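## Task

Carry the white rack holding the tubes from the counter to the desk, and carry the empty red rack from the desk to the counter, passing through the door that closes by itself. At the end both racks must stand upright, each tube must sit fully inserted in a hole of the white rack, and the door must be closed. Any rack or tube touching the floor means failure. One or both robots may be used. Finish by releasing everything and backing the robots away. A robot that topples or is left leaning means failure.

## Robot and tools

ROBOTS. Two identical Hello Robot Stretch 4 units, named r1 and r2. Each has an omni-wheel base, a mast with a vertical lift, a telescoping arm reaching forward, a three-joint wrist (yaw, pitch, roll) and a two-finger gripper. Each is about 1.6 m tall; its base edge lies within 0.23 m of its base origin. Loose objects may occasionally get nudged by outside forces.

FRAMES. Each robot reports in its own base frame: origin on the floor under the base centre, x ahead, y to the left, z up. hand_pose is a point between the open fingertips, given in that frame; with all wrist joints at 0 its axes line up with the base frame, but the printed position may be a little off. Odometry is the base frame as it was when the scene began; heading is positive to the left, within -3.142 to 3.142. Since each robot uses its own frames, only camera images, lidar_m and wrist_depth_mm reveal where the two stand relative to each other.

execute_actions. Argument "actions" is a list holding one action or none (none just reports state and images). The action is an object keyed "r1" and/or "r2"; each robot gets its own entry. Inside an entry: "base" with exactly one of translate_m (metres, straight ahead positive, -2 to 2), strafe_m (metres sideways, left positive, -2 to 2) or rotate_rad (radians, counter-clockwise seen from above positive, -3.2 to 3.2). These are relative moves measured from where the base last reported itself. "joints" holds absolute targets by name: lift_m 0 to 1.2 m; arm_m 0 to 0.55 m extension; wrist_yaw_rad -1.134 to 4.276 (0 points forward, positive turns left, 3.14 is folded back, beyond 3.4 the arm may interfere); wrist_pitch_rad -1.117 to 4.259 (0 level, 1.57 pointing down); wrist_roll_rad -1.117 to 4.259 (0 keeps fingers at equal height, positive is clockwise viewed from behind); gripper_m -0.038 to 0.141, the fingertip gap in metres (under 0 the tips squeeze each other). Optional "pace": "slow", "default", "fast" or "max" (base up to 0.1/0.3/0.4/0.6 m/s and 1/2/3/4 rad/s; a lift above 0.2 m lowers these, down to 0.3 m/s and 1 rad/s at 1.2 m). Optional "contact_limits": {"arm_m": value from 0 to 0.75}, how much force the arm may apply before halting, 0.5 if omitted. Alternatively an entry may hold only {"end_of_arm": "enable_torque"}, which revives wrist or gripper motors that shut off. Every motion in an action begins at once; each can finish separately; a single action runs at most 15 s. Joint targets outside range are clipped and flagged; any other bad value or unknown key rejects the call entirely. Anything you leave out may still be driving toward its earlier target. "cameras" picks which images return: names like r1_head_camera, r1_head_left_camera, r1_head_right_camera, r1_wrist_camera and the r2 equivalents, or "all"; omitted or null means all, [] means none. If a result reports a stop, further motion calls in the same reply are skipped.

wait: seconds 0 to 10; commands nothing new and returns state and images. zoom_image: camera name plus region [x0, y0, x1, y1] in pixels from the top-left, at most 504 by 504, of that camera's latest full image. read_manual: only licence texts. finished_scene: pass the scene number; it is final and reports success.

RESULTS. base_status and joint_status tell how each motion ended: "done" (for the base it means the wheels turned the commanded amount, slip included); "off_target" (stopped short, may still push); "contact_stop_at_<key>" (blocked; that part goes slack, so a lift can sag under load and a base can drift); "limit_stop_at_<name>", e.g. limit_stop_at_tilt when leaning beyond 6 degrees (lift, arm and wheels go slack until the lean eases) or limit_stop_at_own_body (a joint about to strike the robot itself, likely with pitch below -0.2 combined with roll below -0.4 or above 4); "torque_fault" (a wrist or gripper motor overloaded and went limp; send enable_torque). on_its_own covers things not commanded in the call; there "held at" is the held target, not the actual position. lidar_m: 12 rough distances in metres over 30-degree sectors, first straight ahead and continuing counter-clockwise (4th left, 7th behind, 10th right); "-" is nothing seen or closer than 0.25 m; it misses glass, thin legs and much behind the robot but does see the other robot. wrist_depth_mm: 7x7 grid of depths, 100 to 2000 mm, read from the top-left. turned_by_wheels versus turned_by_imu differing by over about 0.1 rad signals a collision or slip. base_tilt is in degrees, forward and right positive, with a fixed bias up to about 1.5. motor_effort is percent of maximum, signed toward larger joint values, peak in brackets; wheel efforts positive tend to turn the base right.

GRIPPING. Command gripper_m smaller than the object's width; tighter squeezes harder and pulls it toward the wrist. Only a clear change in gripper effort suggests a firm hold. Fingertips pressed on a surface can jam; raise the lift to free them. To unfold the wrist at a scene's start, send lift_m 0.4 with wrist_yaw_rad 0 together.

CAUTIONS. Never let the robots press into each other; once bases touch, even millimetres more is a hard push, and no state line reports contact. Two robots given the same distance may differ by up to about 3 cm per metre, so carrying one load jointly can strain or tip them. Avoid driving or turning with over 1 kg held and arm_m above 0.2, especially at fast paces; steady pushes with a raised gripper or high contact limit also risk tipping. A level gripper holding over about 2 kg can fault the wrist. Do not drop racks or tubes, slam the door, or hit things hard; keep everything off the floor.

Each tool is called after "Request:" by a JSON object that holds its "name" and its "arguments", one argument or row to a line.

## Session

Request:
{"name": "execute_actions", "arguments": {
  "actions": []
}}

Scene clock: 0.00 s.
r1.base_odometry: x=+0.000 y=+0.000 heading=+0.000 (m, m, rad; r1's odometry frame)
r1.turned_by_wheels: +0.000 (rad since the last result)
r1.turned_by_imu: +0.000 (rad since the last result)
r1.base_tilt: forward=+0.0 right=+0.4 (deg)
r1.lidar_m: 1.13 1.27 1.34 1.22 1.20 0.99 0.75 0.71 0.77 1.07 1.54 0.87
r1.base_status: not commanded
r1.joint_positions: lift_m=+0.153 arm_m=-0.002 wrist_yaw_rad=+3.157 wrist_pitch_rad=+0.001 wrist_roll_rad=-0.001 gripper_m=+0.057
r1.joint_status: not commanded
r1.motor_effort: lift_m=+21 arm_m=+0 wrist_yaw_rad=-1 wrist_pitch_rad=-8 wrist_roll_rad=-2 gripper_m=+1 wheel_0=+0 wheel_1=-1 wheel_2=+0 (%)
r1.hand_pose: x=-0.1207 y=+0.0831 z=+0.3304 quat_wxyz=(-0.007, -0.001, +0.000, +1.000) (m; r1's base frame)
r1.wrist_depth_mm: - 138 878 976 1118 1255 1118 / - 117 156 991 1098 1281 1118 / - 120 157 991 1098 1255 1160 / 107 139 218 991 1098 1281 1182 / 216 809 878 991 1098 1255 1160 / 732 798 199 976 193 1138 1078 / 229 768 854 109 842 759 788
r2.base_odometry: x=+0.000 y=+0.000 heading=+0.000 (m, m, rad; r2's odometry frame)
r2.turned_by_wheels: +0.000 (rad since the last result)
r2.turned_by_imu: +0.000 (rad since the last result)
r2.base_tilt: forward=-0.2 right=+0.2 (deg)
r2.lidar_m: 0.95 1.74 2.17 2.05 1.77 1.79 1.06 0.86 0.90 0.95 0.80 0.81
r2.base_status: not commanded
r2.joint_positions: lift_m=+0.296 arm_m=+0.003 wrist_yaw_rad=+3.173 wrist_pitch_rad=-0.011 wrist_roll_rad=+0.015 gripper_m=+0.057
r2.joint_status: not commanded
r2.motor_effort: lift_m=+19 arm_m=+0 wrist_yaw_rad=+1 wrist_pitch_rad=-6 wrist_roll_rad=-1 gripper_m=-4 wheel_0=+0 wheel_1=+0 wheel_2=+0 (%)
r2.hand_pose: x=-0.1174 y=+0.0784 z=+0.4769 quat_wxyz=(-0.016, +0.005, +0.007, +1.000) (m; r2's base frame)
r2.wrist_depth_mm: - 140 232 - - 1756 1499 / - 109 139 - - 1808 1537 / - 110 138 1397 - 1756 1499 / - 121 146 1397 - 1808 1537 / 141 946 1160 1397 - 1756 1537 / 215 991 218 1430 198 1708 1464 / 213 1025 1160 668 1205 1098 1205
pictures: r1_head_camera, r1_head_left_camera, r1_head_right_camera, r1_wrist_camera, r2_head_camera, r2_head_left_camera, r2_head_right_camera, r2_wrist_camera
Images, in order (width x height): r1_head_camera 420x560, r1_head_left_camera 420x672, r1_head_right_camera 420x672, r1_wrist_camera 616x392, r2_head_camera 420x560, r2_head_left_camera 420x672, r2_head_right_camera 420x672, r2_wrist_camera 616x392.

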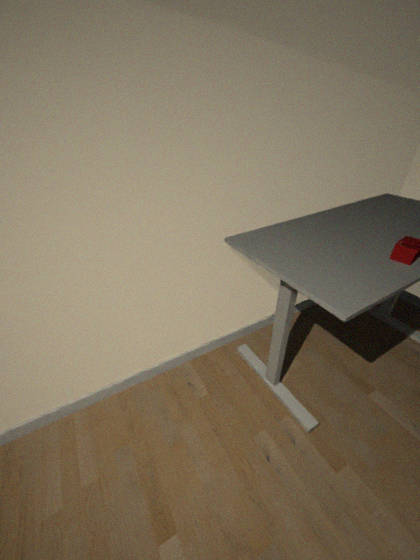

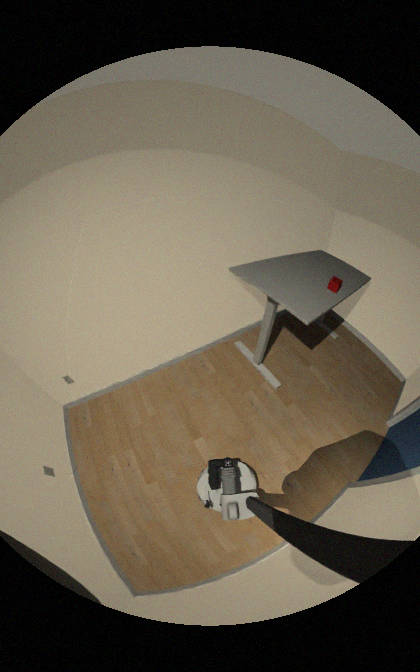

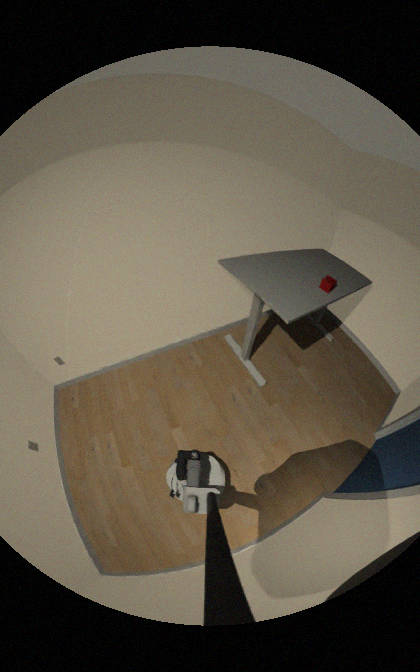

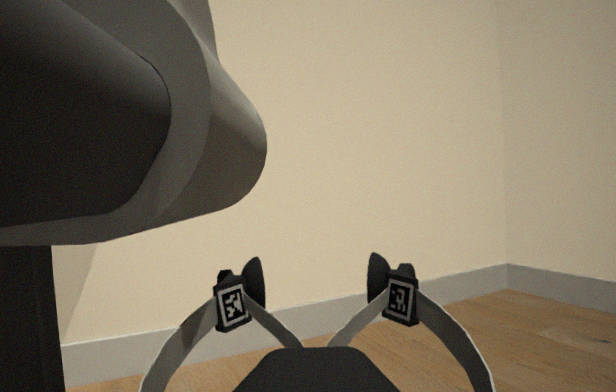

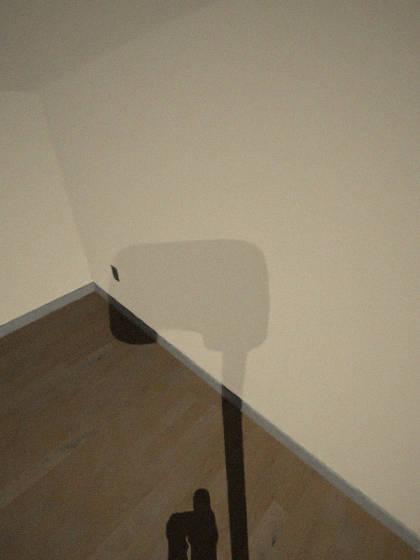

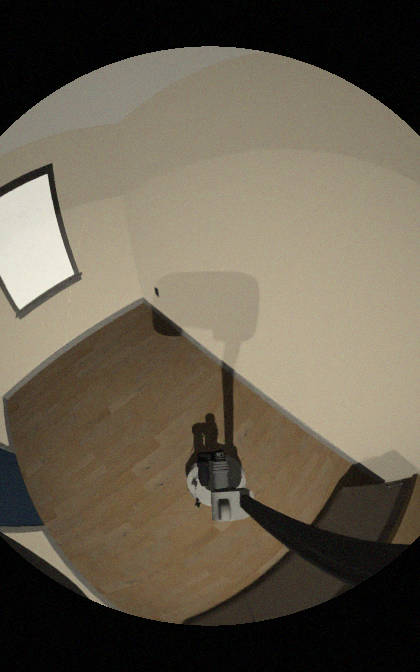

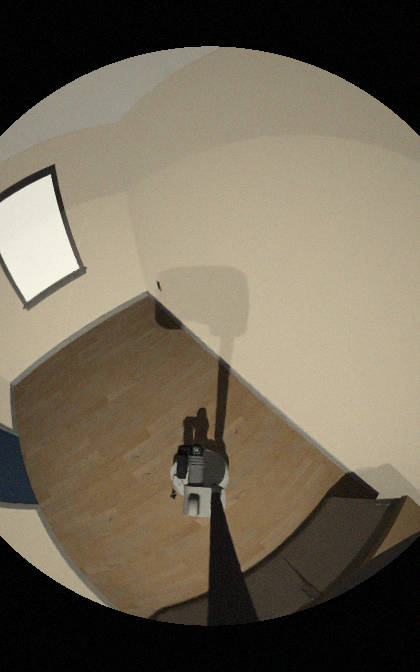

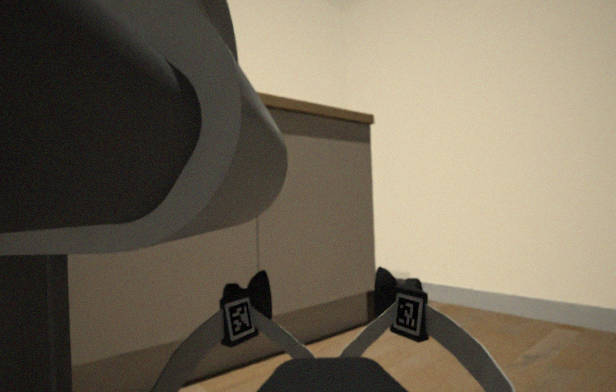

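Request:
{"name": "zoom_image", "arguments": {
  "camera": "r1_head_camera",
  "region": [300, 180, 420, 330]
}}

Request:
{"name": "zoom_image", "arguments": {
  "camera": "r1_head_right_camera",
  "region": [200, 230, 420, 520]
}}

Request:
{"name": "zoom_image", "arguments": {
  "camera": "r2_head_left_camera",
  "region": [0, 380, 140, 600]
}}

Region (300, 180, 420, 330) of r1_head_camera's 420x560 image, scaled by 3.360, with more detail than that image has; it fills the left 403 columns of this view, and the rest is white.

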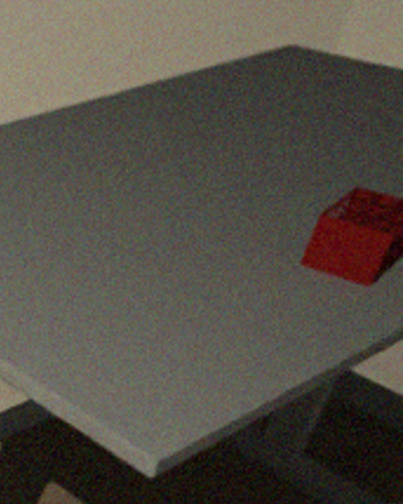

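Region (200, 230, 420, 520) of r1_head_right_camera's 420x672 image, scaled by 1.738, with more detail than that image has; it fills the left 382 columns of this view, and the rest is white.

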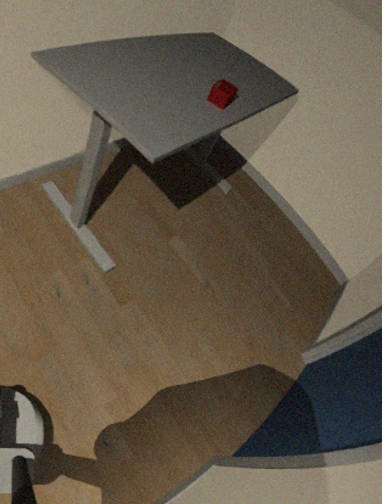

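Region (0, 380, 140, 600) of r2_head_left_camera's 420x672 image, scaled by 2.291, with more detail than that image has; it fills the left 321 columns of this view, and the rest is white.

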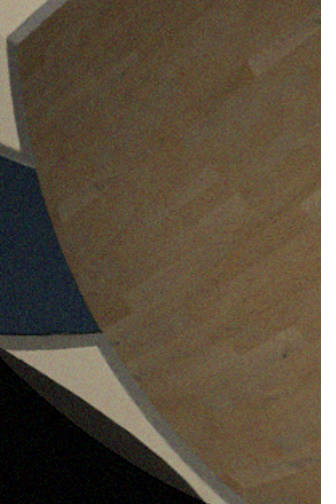

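Request:
{"name": "execute_actions", "arguments": {
  "actions": [
    {"r1": {"base": {"rotate_rad": 0.47}, "joints": {"lift_m": 0.88, "wrist_yaw_rad": 0, "gripper_m": 0.141}, "pace": "fast"}, "r2": {"base": {"rotate_rad": -2.36}, "joints": {"lift_m": 0.84, "wrist_yaw_rad": 0, "gripper_m": 0.141, "wrist_pitch_rad": 0.15, "wrist_roll_rad": 0.02}, "pace": "fast"}}
  ]
}}

Scene clock: 47.73 s.
r1.base_odometry: x=+0.000 y=+0.000 heading=+0.470 (m, m, rad; r1's odometry frame)
r1.turned_by_wheels: +0.470 (rad since the last result)
r1.turned_by_imu: +0.467 (rad since the last result)
r1.base_tilt: forward=+0.0 right=+0.6 (deg)
r1.lidar_m: 1.26 1.30 1.24 1.20 1.03 0.75 0.72 0.75 1.04 1.90 0.86 1.06
r1.base_status: done
r1.joint_positions: lift_m=+0.880 arm_m=-0.002 wrist_yaw_rad=+0.000 wrist_pitch_rad=+0.001 wrist_roll_rad=-0.001 gripper_m=+0.141
r1.joint_status: all done
r1.motor_effort: lift_m=+24(26) arm_m=+0(0) wrist_yaw_rad=-2(9) wrist_pitch_rad=-9(8) wrist_roll_rad=-1(1) gripper_m=+0(1) wheel_0=-2(6) wheel_1=-1(9) wheel_2=+0(9) (%)
r1.hand_pose: x=+0.4576 y=-0.0873 z=+1.0576 quat_wxyz=(+1.000, +0.000, +0.001, +0.000) (m; r1's base frame)
r1.wrist_depth_mm: 1060 1042 1060 1060 1042 1042 1060 / 1042 1078 1078 1060 1060 1042 1060 / 1060 1060 1078 1060 1078 1060 1060 / 1078 1078 1060 1098 1060 1078 1060 / 1078 1078 1078 1098 1078 1060 1078 / 1060 1098 1098 1078 1078 1078 1078 / 1118 1098 1098 110 1060 1078 1078
r2.base_odometry: x=+0.000 y=+0.000 heading=-2.360 (m, m, rad; r2's odometry frame)
r2.turned_by_wheels: -2.360 (rad since the last result)
r2.turned_by_imu: -2.386 (rad since the last result)
r2.base_tilt: forward=-0.2 right=+0.2 (deg)
r2.lidar_m: 0.86 0.96 0.86 0.79 0.84 1.23 2.20 2.34 1.80 1.77 1.26 0.92
r2.base_status: done
r2.joint_positions: lift_m=+0.840 arm_m=+0.003 wrist_yaw_rad=+0.001 wrist_pitch_rad=+0.152 wrist_roll_rad=+0.020 gripper_m=+0.141
r2.joint_status: all done
r2.motor_effort: lift_m=+22(23) arm_m=+0(0) wrist_yaw_rad=-1(6) wrist_pitch_rad=-6(4) wrist_roll_rad=+0(1) gripper_m=-1(0) wheel_0=+0(9) wheel_1=-1(10) wheel_2=-1(9) (%)
r2.hand_pose: x=+0.4589 y=-0.0872 z=+0.9742 quat_wxyz=(+0.997, +0.010, +0.076, +0.000) (m; r2's base frame)
r2.wrist_depth_mm: 1205 1281 1281 1229 1229 1205 1205 / 1205 1308 1281 1255 1229 1205 1205 / 1205 1308 1308 1281 1281 1281 1255 / 1182 1336 1118 1042 976 798 778 / 750 732 732 715 715 691 699 / 768 759 732 732 732 195 715 / 917 778 750 147 732 732 723
pictures: r1_head_camera, r1_head_left_camera, r1_head_right_camera, r1_wrist_camera, r2_head_camera, r2_head_left_camera, r2_head_right_camera, r2_wrist_camera
Images, in order (width x height): r1_head_camera 420x560, r1_head_left_camera 420x672, r1_head_right_camera 420x672, r1_wrist_camera 616x392, r2_head_camera 420x560, r2_head_left_camera 420x672, r2_head_right_camera 420x672, r2_wrist_camera 616x392.

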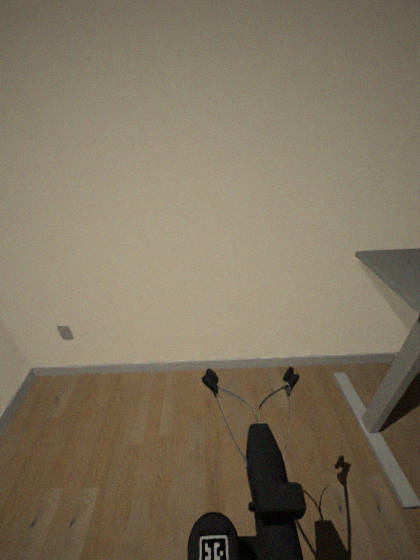

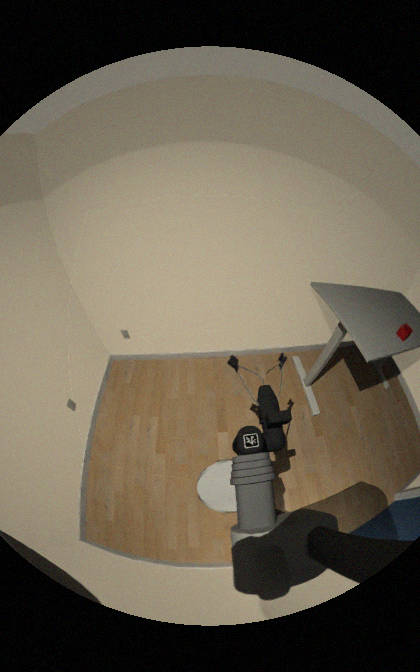

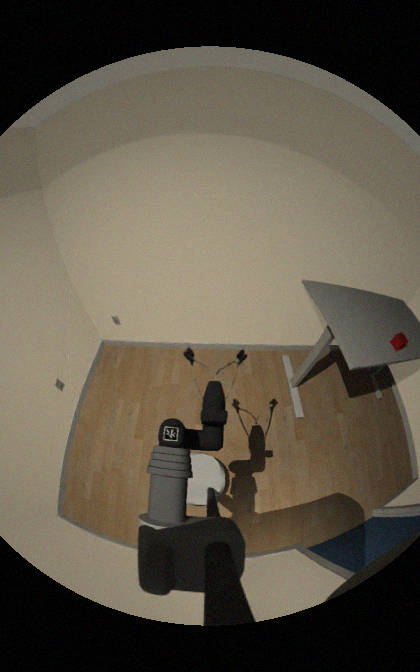

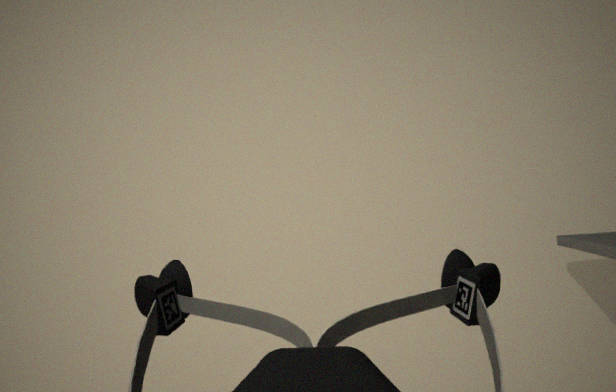

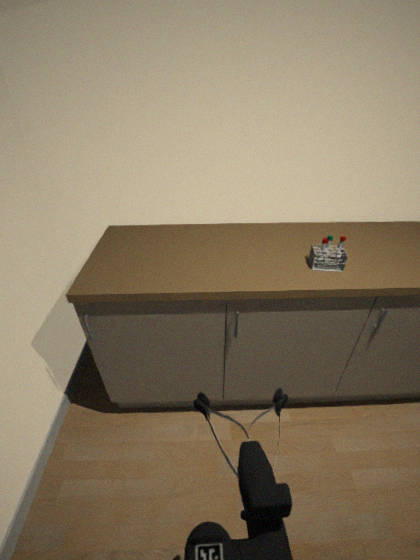

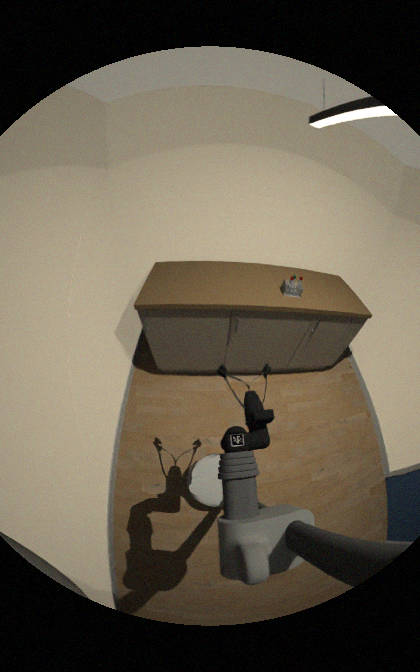

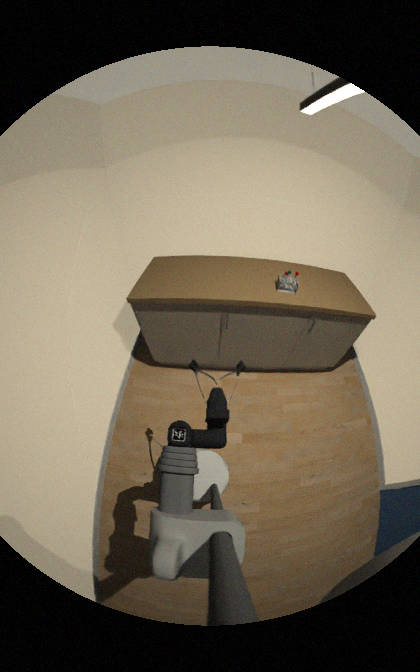

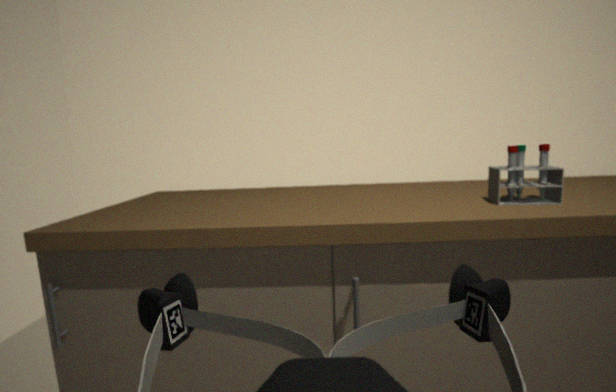

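Request:
{"name": "zoom_image", "arguments": {
  "camera": "r2_wrist_camera",
  "region": [460, 130, 600, 230]
}}

Request:
{"name": "zoom_image", "arguments": {
  "camera": "r2_head_camera",
  "region": [280, 215, 380, 305]
}}

Region (460, 130, 600, 230) of r2_wrist_camera's 616x392 image, scaled by 3.600; it fills the top 360 rows of this view, and the rest is white.

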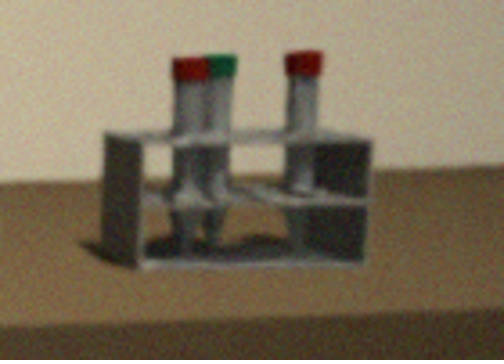

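Region (280, 215, 380, 305) of r2_head_camera's 420x560 image, scaled by 5.040, with more detail than that image has; it fills the top 454 rows of this view, and the rest is white.

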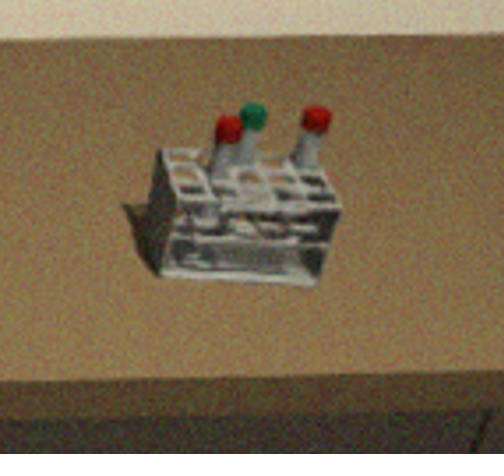

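Request:
{"name": "execute_actions", "arguments": {
  "actions": [
    {"r1": {"base": {"strafe_m": -1.33}, "joints": {"wrist_pitch_rad": 0.15}, "pace": "fast"}, "r2": {"base": {"strafe_m": -0.25}, "joints": {"arm_m": 0.25}, "pace": "default"}}
  ],
  "cameras": ["r1_head_camera", "r1_wrist_camera", "r2_head_camera", "r2_wrist_camera", "r1_head_left_camera", "r1_head_right_camera"]
}}

Scene clock: 82.77 s.
r1.base_odometry: x=+0.602 y=-1.186 heading=+0.470 (m, m, rad; r1's odometry frame)
r1.turned_by_wheels: +0.000 (rad since the last result)
r1.turned_by_imu: -0.002 (rad since the last result)
r1.base_tilt: forward=+0.1 right=+0.7 (deg)
r1.lidar_m: 0.44 0.47 0.60 2.53 1.03 0.82 0.78 0.81 1.05 1.18 0.67 0.50
r1.base_status: done
r1.joint_positions: lift_m=+0.880 arm_m=-0.002 wrist_yaw_rad=+0.000 wrist_pitch_rad=+0.152 wrist_roll_rad=-0.001 gripper_m=+0.141
r1.joint_status: all done
r1.motor_effort: lift_m=+23(24) arm_m=+0(0) wrist_yaw_rad=-1(3) wrist_pitch_rad=-9(10) wrist_roll_rad=-1(1) gripper_m=-1(2) wheel_0=+0(9) wheel_1=+3(11) wheel_2=-1(2) (%)
r1.hand_pose: x=+0.4542 y=-0.0874 z=+1.0143 quat_wxyz=(+0.997, +0.000, +0.076, +0.000) (m; r1's base frame)
r1.wrist_depth_mm: 1008 1008 991 991 991 991 991 / 1025 1025 1025 1042 1042 1008 1008 / 1025 1042 1042 1042 1060 1042 1042 / 1078 946 917 854 798 778 741 / 521 466 402 477 466 442 430 / 345 304 303 332 290 276 306 / 265 257 270 109 258 254 255
r2.base_odometry: x=-0.176 y=+0.177 heading=-2.360 (m, m, rad; r2's odometry frame)
r2.turned_by_wheels: +0.000 (rad since the last result)
r2.turned_by_imu: +0.001 (rad since the last result)
r2.base_tilt: forward=-0.2 right=+0.2 (deg)
r2.lidar_m: 0.89 0.92 1.10 1.05 1.12 1.59 2.21 2.09 1.55 1.52 1.23 0.92
r2.base_status: done
r2.joint_positions: lift_m=+0.840 arm_m=+0.249 wrist_yaw_rad=+0.000 wrist_pitch_rad=+0.152 wrist_roll_rad=+0.020 gripper_m=+0.141
r2.joint_status: all done
r2.motor_effort: lift_m=+21(22) arm_m=+8(7) wrist_yaw_rad=+2(0) wrist_pitch_rad=-6(6) wrist_roll_rad=+0(1) gripper_m=+1(1) wheel_0=+0(9) wheel_1=+0(9) wheel_2=+0(1) (%)
r2.hand_pose: x=+0.7047 y=-0.0874 z=+0.9743 quat_wxyz=(+0.997, +0.010, +0.076, -0.001) (m; r2's base frame)
r2.wrist_depth_mm: 1042 1008 991 991 976 976 960 / 1060 1042 1025 1008 1008 976 976 / 1060 1060 1042 1042 1025 1008 1008 / 1098 1078 1060 1042 820 615 866 / 564 549 525 512 500 477 462 / 484 452 442 466 433 195 449 / 496 488 484 147 473 466 459
pictures: r1_head_camera, r1_head_left_camera, r1_head_right_camera, r1_wrist_camera, r2_head_camera, r2_wrist_camera
Images, in order (width x height): r1_head_camera 420x560, r1_head_left_camera 420x672, r1_head_right_camera 420x672, r1_wrist_camera 616x392, r2_head_camera 420x560, r2_wrist_camera 616x392.

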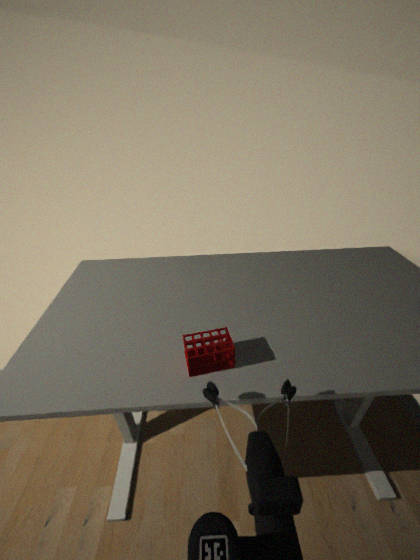

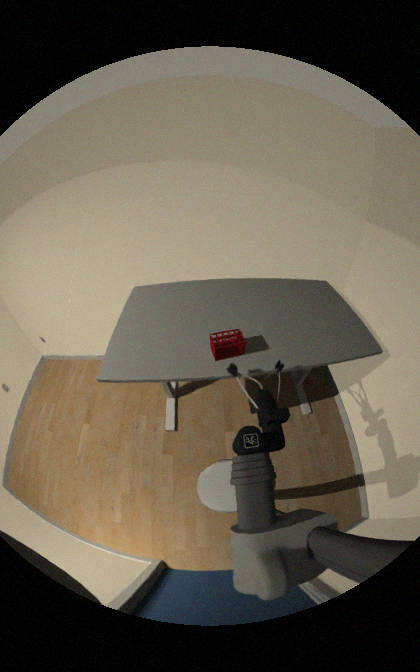

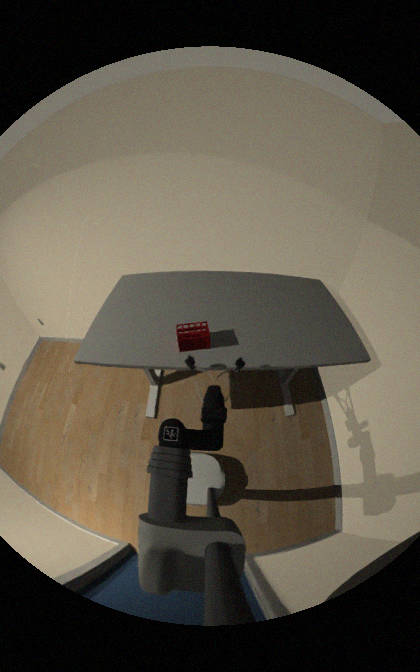

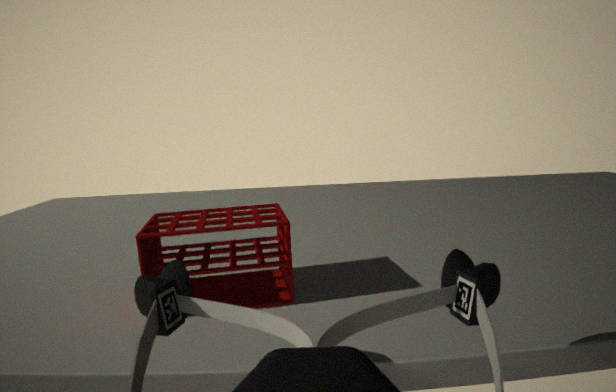

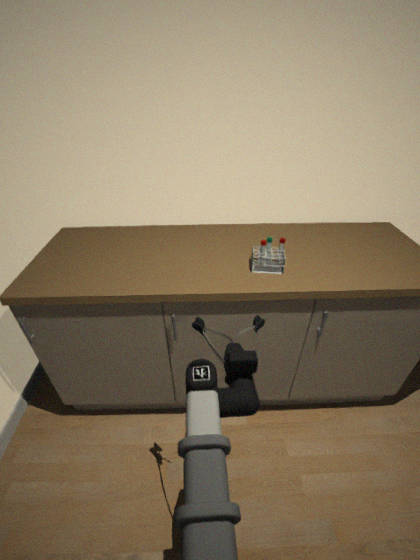

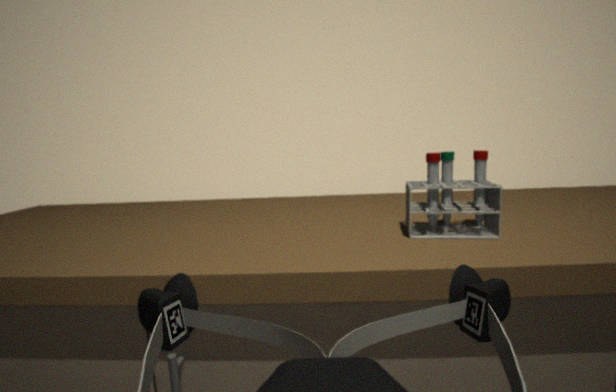

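Request:
{"name": "zoom_image", "arguments": {
  "camera": "r1_wrist_camera",
  "region": [120, 190, 320, 330]
}}

Request:
{"name": "zoom_image", "arguments": {
  "camera": "r2_wrist_camera",
  "region": [390, 140, 520, 250]
}}

Region (120, 190, 320, 330) of r1_wrist_camera's 616x392 image, scaled by 2.520; it fills the top 353 rows of this view, and the rest is white.

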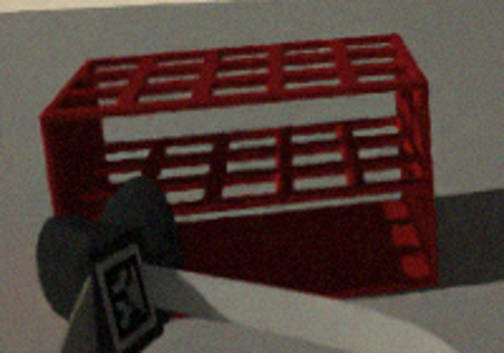

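Region (390, 140, 520, 250) of r2_wrist_camera's 616x392 image, scaled by 3.877; it fills the top 426 rows of this view, and the rest is white.

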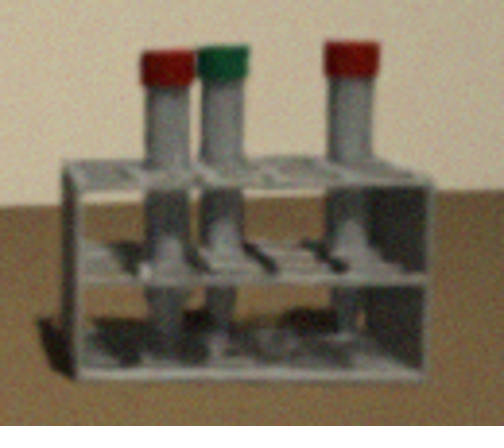

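Request:
{"name": "execute_actions", "arguments": {
  "actions": [
    {"r1": {"base": {"rotate_rad": 0.154}, "joints": {"lift_m": 0.856}, "pace": "fast"}, "r2": {"base": {"rotate_rad": -0.185}, "joints": {"lift_m": 0.828, "arm_m": 0.36}, "pace": "fast"}}
  ],
  "cameras": ["r1_wrist_camera", "r2_wrist_camera"]
}}

Scene clock: 130.70 s.
r1.base_odometry: x=+0.602 y=-1.186 heading=+0.624 (m, m, rad; r1's odometry frame)
r1.turned_by_wheels: +0.154 (rad since the last result)
r1.turned_by_imu: +0.152 (rad since the last result)
r1.base_tilt: forward=+0.0 right=+0.5 (deg)
r1.lidar_m: 0.46 0.49 2.16 1.82 0.86 0.81 0.79 0.80 1.20 1.18 0.59 0.48
r1.base_status: done
r1.joint_positions: lift_m=+0.856 arm_m=-0.002 wrist_yaw_rad=+0.000 wrist_pitch_rad=+0.152 wrist_roll_rad=-0.001 gripper_m=+0.141
r1.joint_status: all done
r1.motor_effort: lift_m=+18(22) arm_m=+0(0) wrist_yaw_rad=-1(1) wrist_pitch_rad=-9(9) wrist_roll_rad=-1(2) gripper_m=+2(2) wheel_0=-1(6) wheel_1=+1(7) wheel_2=-1(8) (%)
r1.hand_pose: x=+0.4542 y=-0.0874 z=+0.9907 quat_wxyz=(+0.997, +0.000, +0.076, +0.000) (m; r1's base frame)
r1.wrist_depth_mm: 1098 1078 1025 991 960 931 891 / 1138 1098 1060 1008 991 931 917 / 1182 1118 1078 1042 1025 1008 946 / 1205 831 768 559 603 654 634 / 442 433 389 368 364 379 366 / 294 258 256 285 247 235 262 / 820 255 247 109 231 224 219
r2.base_odometry: x=-0.176 y=+0.177 heading=-2.545 (m, m, rad; r2's odometry frame)
r2.turned_by_wheels: -0.185 (rad since the last result)
r2.turned_by_imu: -0.186 (rad since the last result)
r2.base_tilt: forward=-0.3 right=+0.2 (deg)
r2.lidar_m: 0.88 0.90 1.11 1.04 1.07 1.36 2.21 2.20 1.67 1.52 1.53 0.99
r2.base_status: done
r2.joint_positions: lift_m=+0.828 arm_m=+0.359 wrist_yaw_rad=+0.000 wrist_pitch_rad=+0.152 wrist_roll_rad=+0.020 gripper_m=+0.141
r2.joint_status: all done
r2.motor_effort: lift_m=+15(19) arm_m=+8(7) wrist_yaw_rad=+2(3) wrist_pitch_rad=-6(6) wrist_roll_rad=+1(1) gripper_m=+2(1) wheel_0=-1(5) wheel_1=+1(5) wheel_2=+0(8) (%)
r2.hand_pose: x=+0.8147 y=-0.0874 z=+0.9628 quat_wxyz=(+0.997, +0.010, +0.076, -0.001) (m; r2's base frame)
r2.wrist_depth_mm: 842 866 891 931 946 976 1008 / 866 891 904 946 976 991 1025 / 866 904 917 960 1008 1025 1060 / 904 917 931 525 750 820 798 / 521 504 492 469 459 445 427 / 332 329 342 353 362 196 413 / 347 357 370 147 397 410 427
pictures: r1_wrist_camera, r2_wrist_camera
Images, in order (width x height): r1_wrist_camera 616x392, r2_wrist_camera 616x392.

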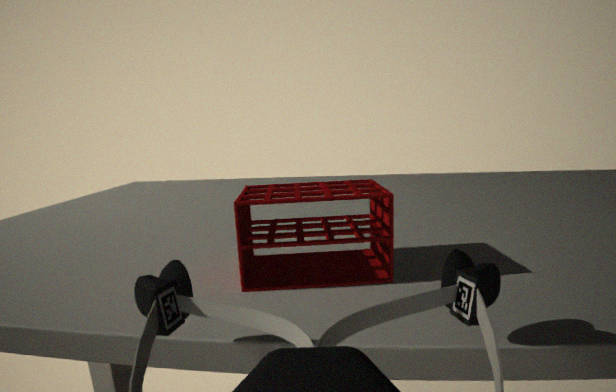

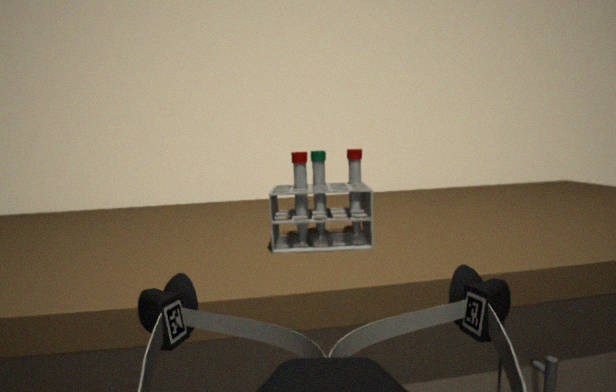

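Request:
{"name": "execute_actions", "arguments": {
  "actions": [
    {"r1": {"joints": {"lift_m": 0.854, "arm_m": 0.12}, "pace": "default"}, "r2": {"base": {"translate_m": 0.14}, "joints": {"lift_m": 0.825, "arm_m": 0.44}, "pace": "fast"}}
  ],
  "cameras": ["r1_wrist_camera", "r2_wrist_camera"]
}}

Scene clock: 141.63 s.
r1.base_odometry: x=+0.602 y=-1.186 heading=+0.624 (m, m, rad; r1's odometry frame)
r1.turned_by_wheels: +0.000 (rad since the last result)
r1.turned_by_imu: -0.002 (rad since the last result)
r1.base_tilt: forward=+0.0 right=+0.7 (deg)
r1.lidar_m: 0.46 0.50 2.16 1.82 0.89 0.80 0.79 0.80 1.20 1.18 0.59 0.47
r1.base_status: not commanded
r1.joint_positions: lift_m=+0.854 arm_m=+0.119 wrist_yaw_rad=+0.000 wrist_pitch_rad=+0.152 wrist_roll_rad=-0.001 gripper_m=+0.141
r1.joint_status: all done
r1.motor_effort: lift_m=+18(18) arm_m=+6(4) wrist_yaw_rad=-2(1) wrist_pitch_rad=-8(7) wrist_roll_rad=-1(1) gripper_m=+3(3) wheel_0=-1(1) wheel_1=+1(1) wheel_2=-1(1) (%)
r1.hand_pose: x=+0.5750 y=-0.0874 z=+0.9887 quat_wxyz=(+0.997, +0.000, +0.076, +0.000) (m; r1's base frame)
r1.wrist_depth_mm: 976 946 917 878 842 831 798 / 1025 976 946 904 866 854 820 / 1042 1025 976 917 891 854 831 / 1060 809 759 715 676 627 609 / 436 424 219 253 250 370 357 / 286 253 206 218 202 230 254 / 219 214 213 109 203 202 204
r2.base_odometry: x=-0.292 y=+0.099 heading=-2.545 (m, m, rad; r2's odometry frame)
r2.turned_by_wheels: +0.000 (rad since the last result)
r2.turned_by_imu: +0.001 (rad since the last result)
r2.base_tilt: forward=-0.3 right=+0.2 (deg)
r2.lidar_m: 0.75 0.76 0.95 1.06 1.10 1.39 2.35 2.32 1.63 1.50 1.51 0.83
r2.base_status: done
r2.joint_positions: lift_m=+0.825 arm_m=+0.439 wrist_yaw_rad=+0.000 wrist_pitch_rad=+0.152 wrist_roll_rad=+0.020 gripper_m=+0.141
r2.joint_status: all done
r2.motor_effort: lift_m=+15(15) arm_m=+7(7) wrist_yaw_rad=+3(2) wrist_pitch_rad=-6(6) wrist_roll_rad=+1(0) gripper_m=+2(1) wheel_0=+0(5) wheel_1=-1(6) wheel_2=+2(9) (%)
r2.hand_pose: x=+0.8948 y=-0.0874 z=+0.9598 quat_wxyz=(+0.997, +0.010, +0.076, -0.001) (m; r2's base frame)
r2.wrist_depth_mm: 654 676 699 723 741 759 788 / 668 691 715 732 759 778 798 / 676 691 723 732 768 798 820 / 699 715 741 300 778 798 768 / 508 496 436 285 290 430 415 / 324 300 251 282 249 195 286 / 244 229 232 147 224 212 226
pictures: r1_wrist_camera, r2_wrist_camera
Images, in order (width x height): r1_wrist_camera 616x392, r2_wrist_camera 616x392.

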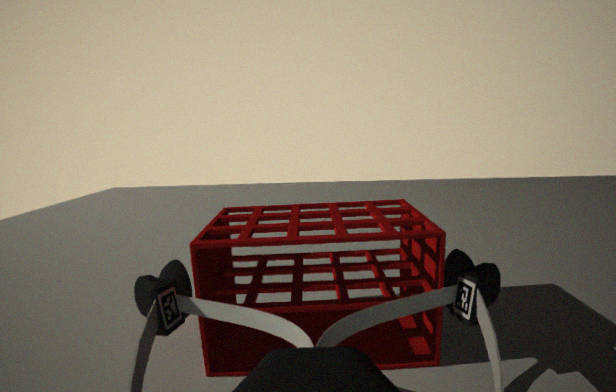

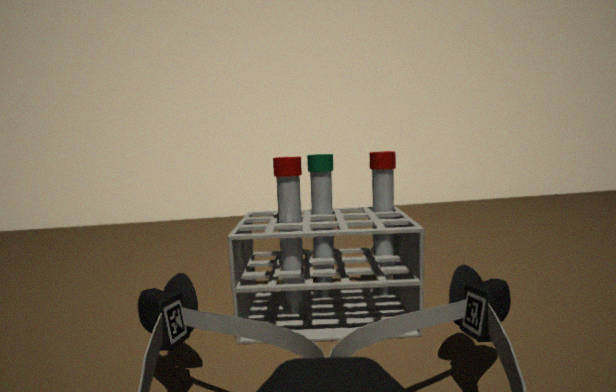

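Request:
{"name": "execute_actions", "arguments": {
  "actions": [
    {"r1": {"joints": {"gripper_m": 0.07}, "pace": "default"}, "r2": {"joints": {"wrist_yaw_rad": -0.013, "arm_m": 0.497}, "pace": "default"}}
  ],
  "cameras": ["r1_wrist_camera", "r2_wrist_camera", "r1_head_left_camera", "r1_head_right_camera"]
}}

Scene clock: 150.57 s.
r1.base_odometry: x=+0.602 y=-1.186 heading=+0.624 (m, m, rad; r1's odometry frame)
r1.turned_by_wheels: +0.000 (rad since the last result)
r1.turned_by_imu: -0.002 (rad since the last result)
r1.base_tilt: forward=+0.0 right=+0.6 (deg)
r1.lidar_m: 0.45 0.49 2.17 1.83 0.88 0.81 0.78 0.81 1.21 1.17 0.59 0.48
r1.base_status: not commanded
r1.joint_positions: lift_m=+0.854 arm_m=+0.119 wrist_yaw_rad=+0.000 wrist_pitch_rad=+0.153 wrist_roll_rad=-0.001 gripper_m=+0.070
r1.joint_status: all done
r1.motor_effort: lift_m=+18(18) arm_m=+6(6) wrist_yaw_rad=-2(1) wrist_pitch_rad=-11(11) wrist_roll_rad=-1(1) gripper_m=-22(24) wheel_0=-1(1) wheel_1=+1(1) wheel_2=-1(1) (%)
r1.hand_pose: x=+0.5750 y=-0.0874 z=+0.9884 quat_wxyz=(+0.997, +0.000, +0.077, +0.000) (m; r1's base frame)
r1.wrist_depth_mm: 976 946 917 878 842 820 798 / 1025 976 931 917 866 854 820 / 1042 1008 960 931 891 866 831 / 1060 788 750 699 661 634 609 / 430 421 216 230 219 366 355 / 286 192 191 236 207 177 253 / 219 208 195 110 187 200 -
r2.base_odometry: x=-0.292 y=+0.099 heading=-2.545 (m, m, rad; r2's odometry frame)
r2.turned_by_wheels: +0.000 (rad since the last result)
r2.turned_by_imu: +0.001 (rad since the last result)
r2.base_tilt: forward=-0.2 right=+0.2 (deg)
r2.lidar_m: 0.75 0.75 0.97 1.07 1.09 1.37 2.32 2.34 1.67 1.50 1.52 0.83
r2.base_status: not commanded
r2.joint_positions: lift_m=+0.825 arm_m=+0.496 wrist_yaw_rad=-0.013 wrist_pitch_rad=+0.152 wrist_roll_rad=+0.020 gripper_m=+0.141
r2.joint_status: all done
r2.motor_effort: lift_m=+15(15) arm_m=+8(7) wrist_yaw_rad=+0(1) wrist_pitch_rad=-6(6) wrist_roll_rad=+1(0) gripper_m=+1(1) wheel_0=+0(0) wheel_1=-1(1) wheel_2=+3(3) (%)
r2.hand_pose: x=+0.9506 y=-0.0910 z=+0.9598 quat_wxyz=(+0.997, +0.010, +0.076, -0.007) (m; r2's base frame)
r2.wrist_depth_mm: 603 621 640 661 699 715 741 / 621 634 654 676 699 723 750 / 627 647 668 691 715 750 778 / 634 654 683 247 723 750 768 / 508 492 264 225 246 427 415 / 324 298 206 228 225 195 285 / 244 229 216 147 215 210 226
pictures: r1_head_left_camera, r1_head_right_camera, r1_wrist_camera, r2_wrist_camera
Images, in order (width x height): r1_head_left_camera 420x672, r1_head_right_camera 420x672, r1_wrist_camera 616x392, r2_wrist_camera 616x392.

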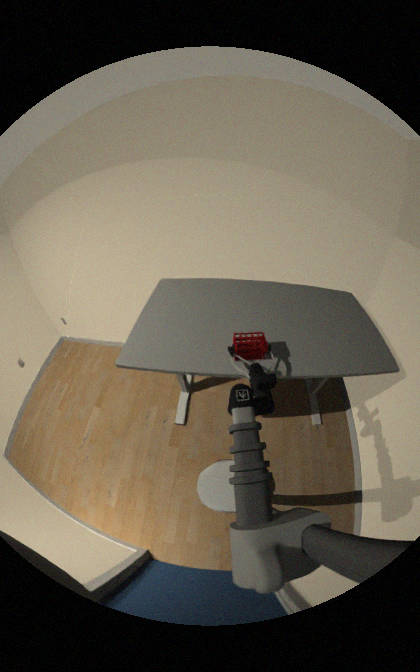

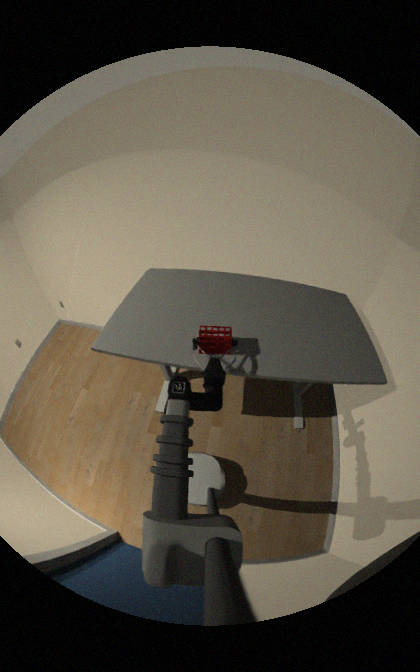

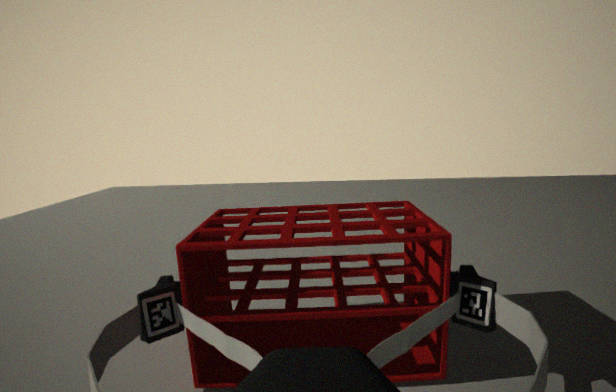

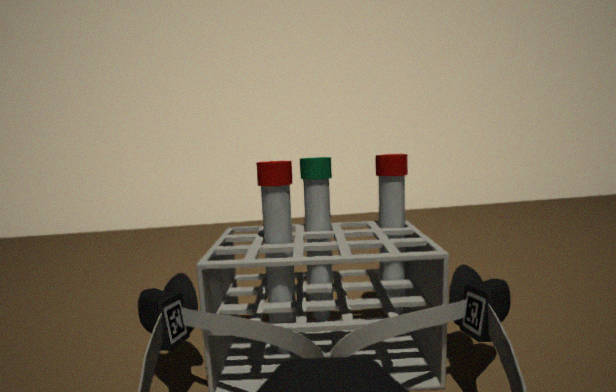

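Request:
{"name": "execute_actions", "arguments": {
  "actions": [],
  "cameras": ["r2_head_right_camera", "r2_head_left_camera"]
}}

Scene clock: 162.27 s.
r1.base_odometry: x=+0.602 y=-1.186 heading=+0.624 (m, m, rad; r1's odometry frame)
r1.turned_by_wheels: +0.000 (rad since the last result)
r1.turned_by_imu: -0.001 (rad since the last result)
r1.base_tilt: forward=+0.0 right=+0.8 (deg)
r1.lidar_m: 0.44 0.49 2.16 1.83 0.89 0.80 0.79 0.79 1.21 1.18 0.58 0.48
r1.base_status: not commanded
r1.joint_positions: lift_m=+0.854 arm_m=+0.119 wrist_yaw_rad=+0.000 wrist_pitch_rad=+0.153 wrist_roll_rad=-0.001 gripper_m=+0.070
r1.joint_status: all done
r1.motor_effort: lift_m=+18(18) arm_m=+6(6) wrist_yaw_rad=-2(1) wrist_pitch_rad=-11(11) wrist_roll_rad=-2(1) gripper_m=-20(24) wheel_0=-1(1) wheel_1=+1(1) wheel_2=-1(1) (%)
r1.hand_pose: x=+0.5750 y=-0.0874 z=+0.9884 quat_wxyz=(+0.997, +0.000, +0.077, +0.000) (m; r1's base frame)
r1.wrist_depth_mm: 960 960 917 878 842 820 809 / 1025 960 946 904 878 831 820 / 1025 1008 976 931 904 866 854 / 1060 788 732 699 668 634 609 / 424 421 216 230 219 364 359 / 286 192 192 236 208 178 253 / 219 208 195 109 187 200 -
r2.base_odometry: x=-0.292 y=+0.099 heading=-2.545 (m, m, rad; r2's odometry frame)
r2.turned_by_wheels: +0.000 (rad since the last result)
r2.turned_by_imu: +0.001 (rad since the last result)
r2.base_tilt: forward=-0.4 right=+0.1 (deg)
r2.lidar_m: 0.74 0.76 0.97 1.07 1.08 1.39 2.32 2.37 1.66 1.50 1.53 0.83
r2.base_status: not commanded
r2.joint_positions: lift_m=+0.825 arm_m=+0.496 wrist_yaw_rad=-0.013 wrist_pitch_rad=+0.152 wrist_roll_rad=+0.020 gripper_m=+0.141
r2.joint_status: all done
r2.motor_effort: lift_m=+15(15) arm_m=+8(7) wrist_yaw_rad=+1(1) wrist_pitch_rad=-6(6) wrist_roll_rad=+1(0) gripper_m=+1(1) wheel_0=+0(0) wheel_1=-1(1) wheel_2=+3(3) (%)
r2.hand_pose: x=+0.9506 y=-0.0910 z=+0.9598 quat_wxyz=(+0.997, +0.010, +0.076, -0.007) (m; r2's base frame)
r2.wrist_depth_mm: 609 621 647 661 691 707 732 / 615 627 661 668 707 732 750 / 621 647 668 691 707 750 768 / 640 661 676 247 715 750 778 / 508 492 264 225 246 427 415 / 322 298 205 227 224 195 286 / 244 229 217 147 215 210 226
pictures: r2_head_left_camera, r2_head_right_camera
Images, in order (width x height): r2_head_left_camera 420x672, r2_head_right_camera 420x672.

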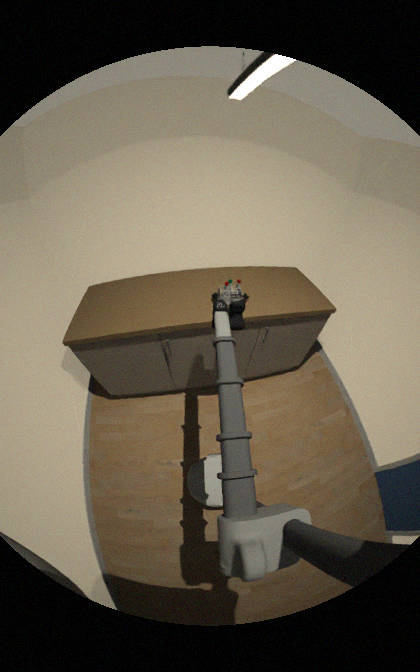

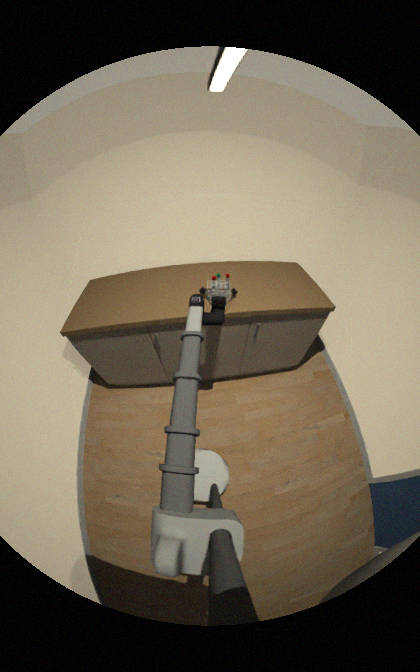

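Request:
{"name": "zoom_image", "arguments": {
  "camera": "r2_head_left_camera",
  "region": [340, 430, 420, 560]
}}

Region (340, 430, 420, 560) of r2_head_left_camera's 420x672 image, scaled by 3.877, with more detail than that image has; it fills the left 310 columns of this view, and the rest is white.

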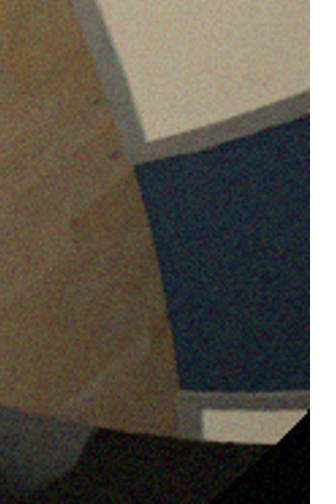

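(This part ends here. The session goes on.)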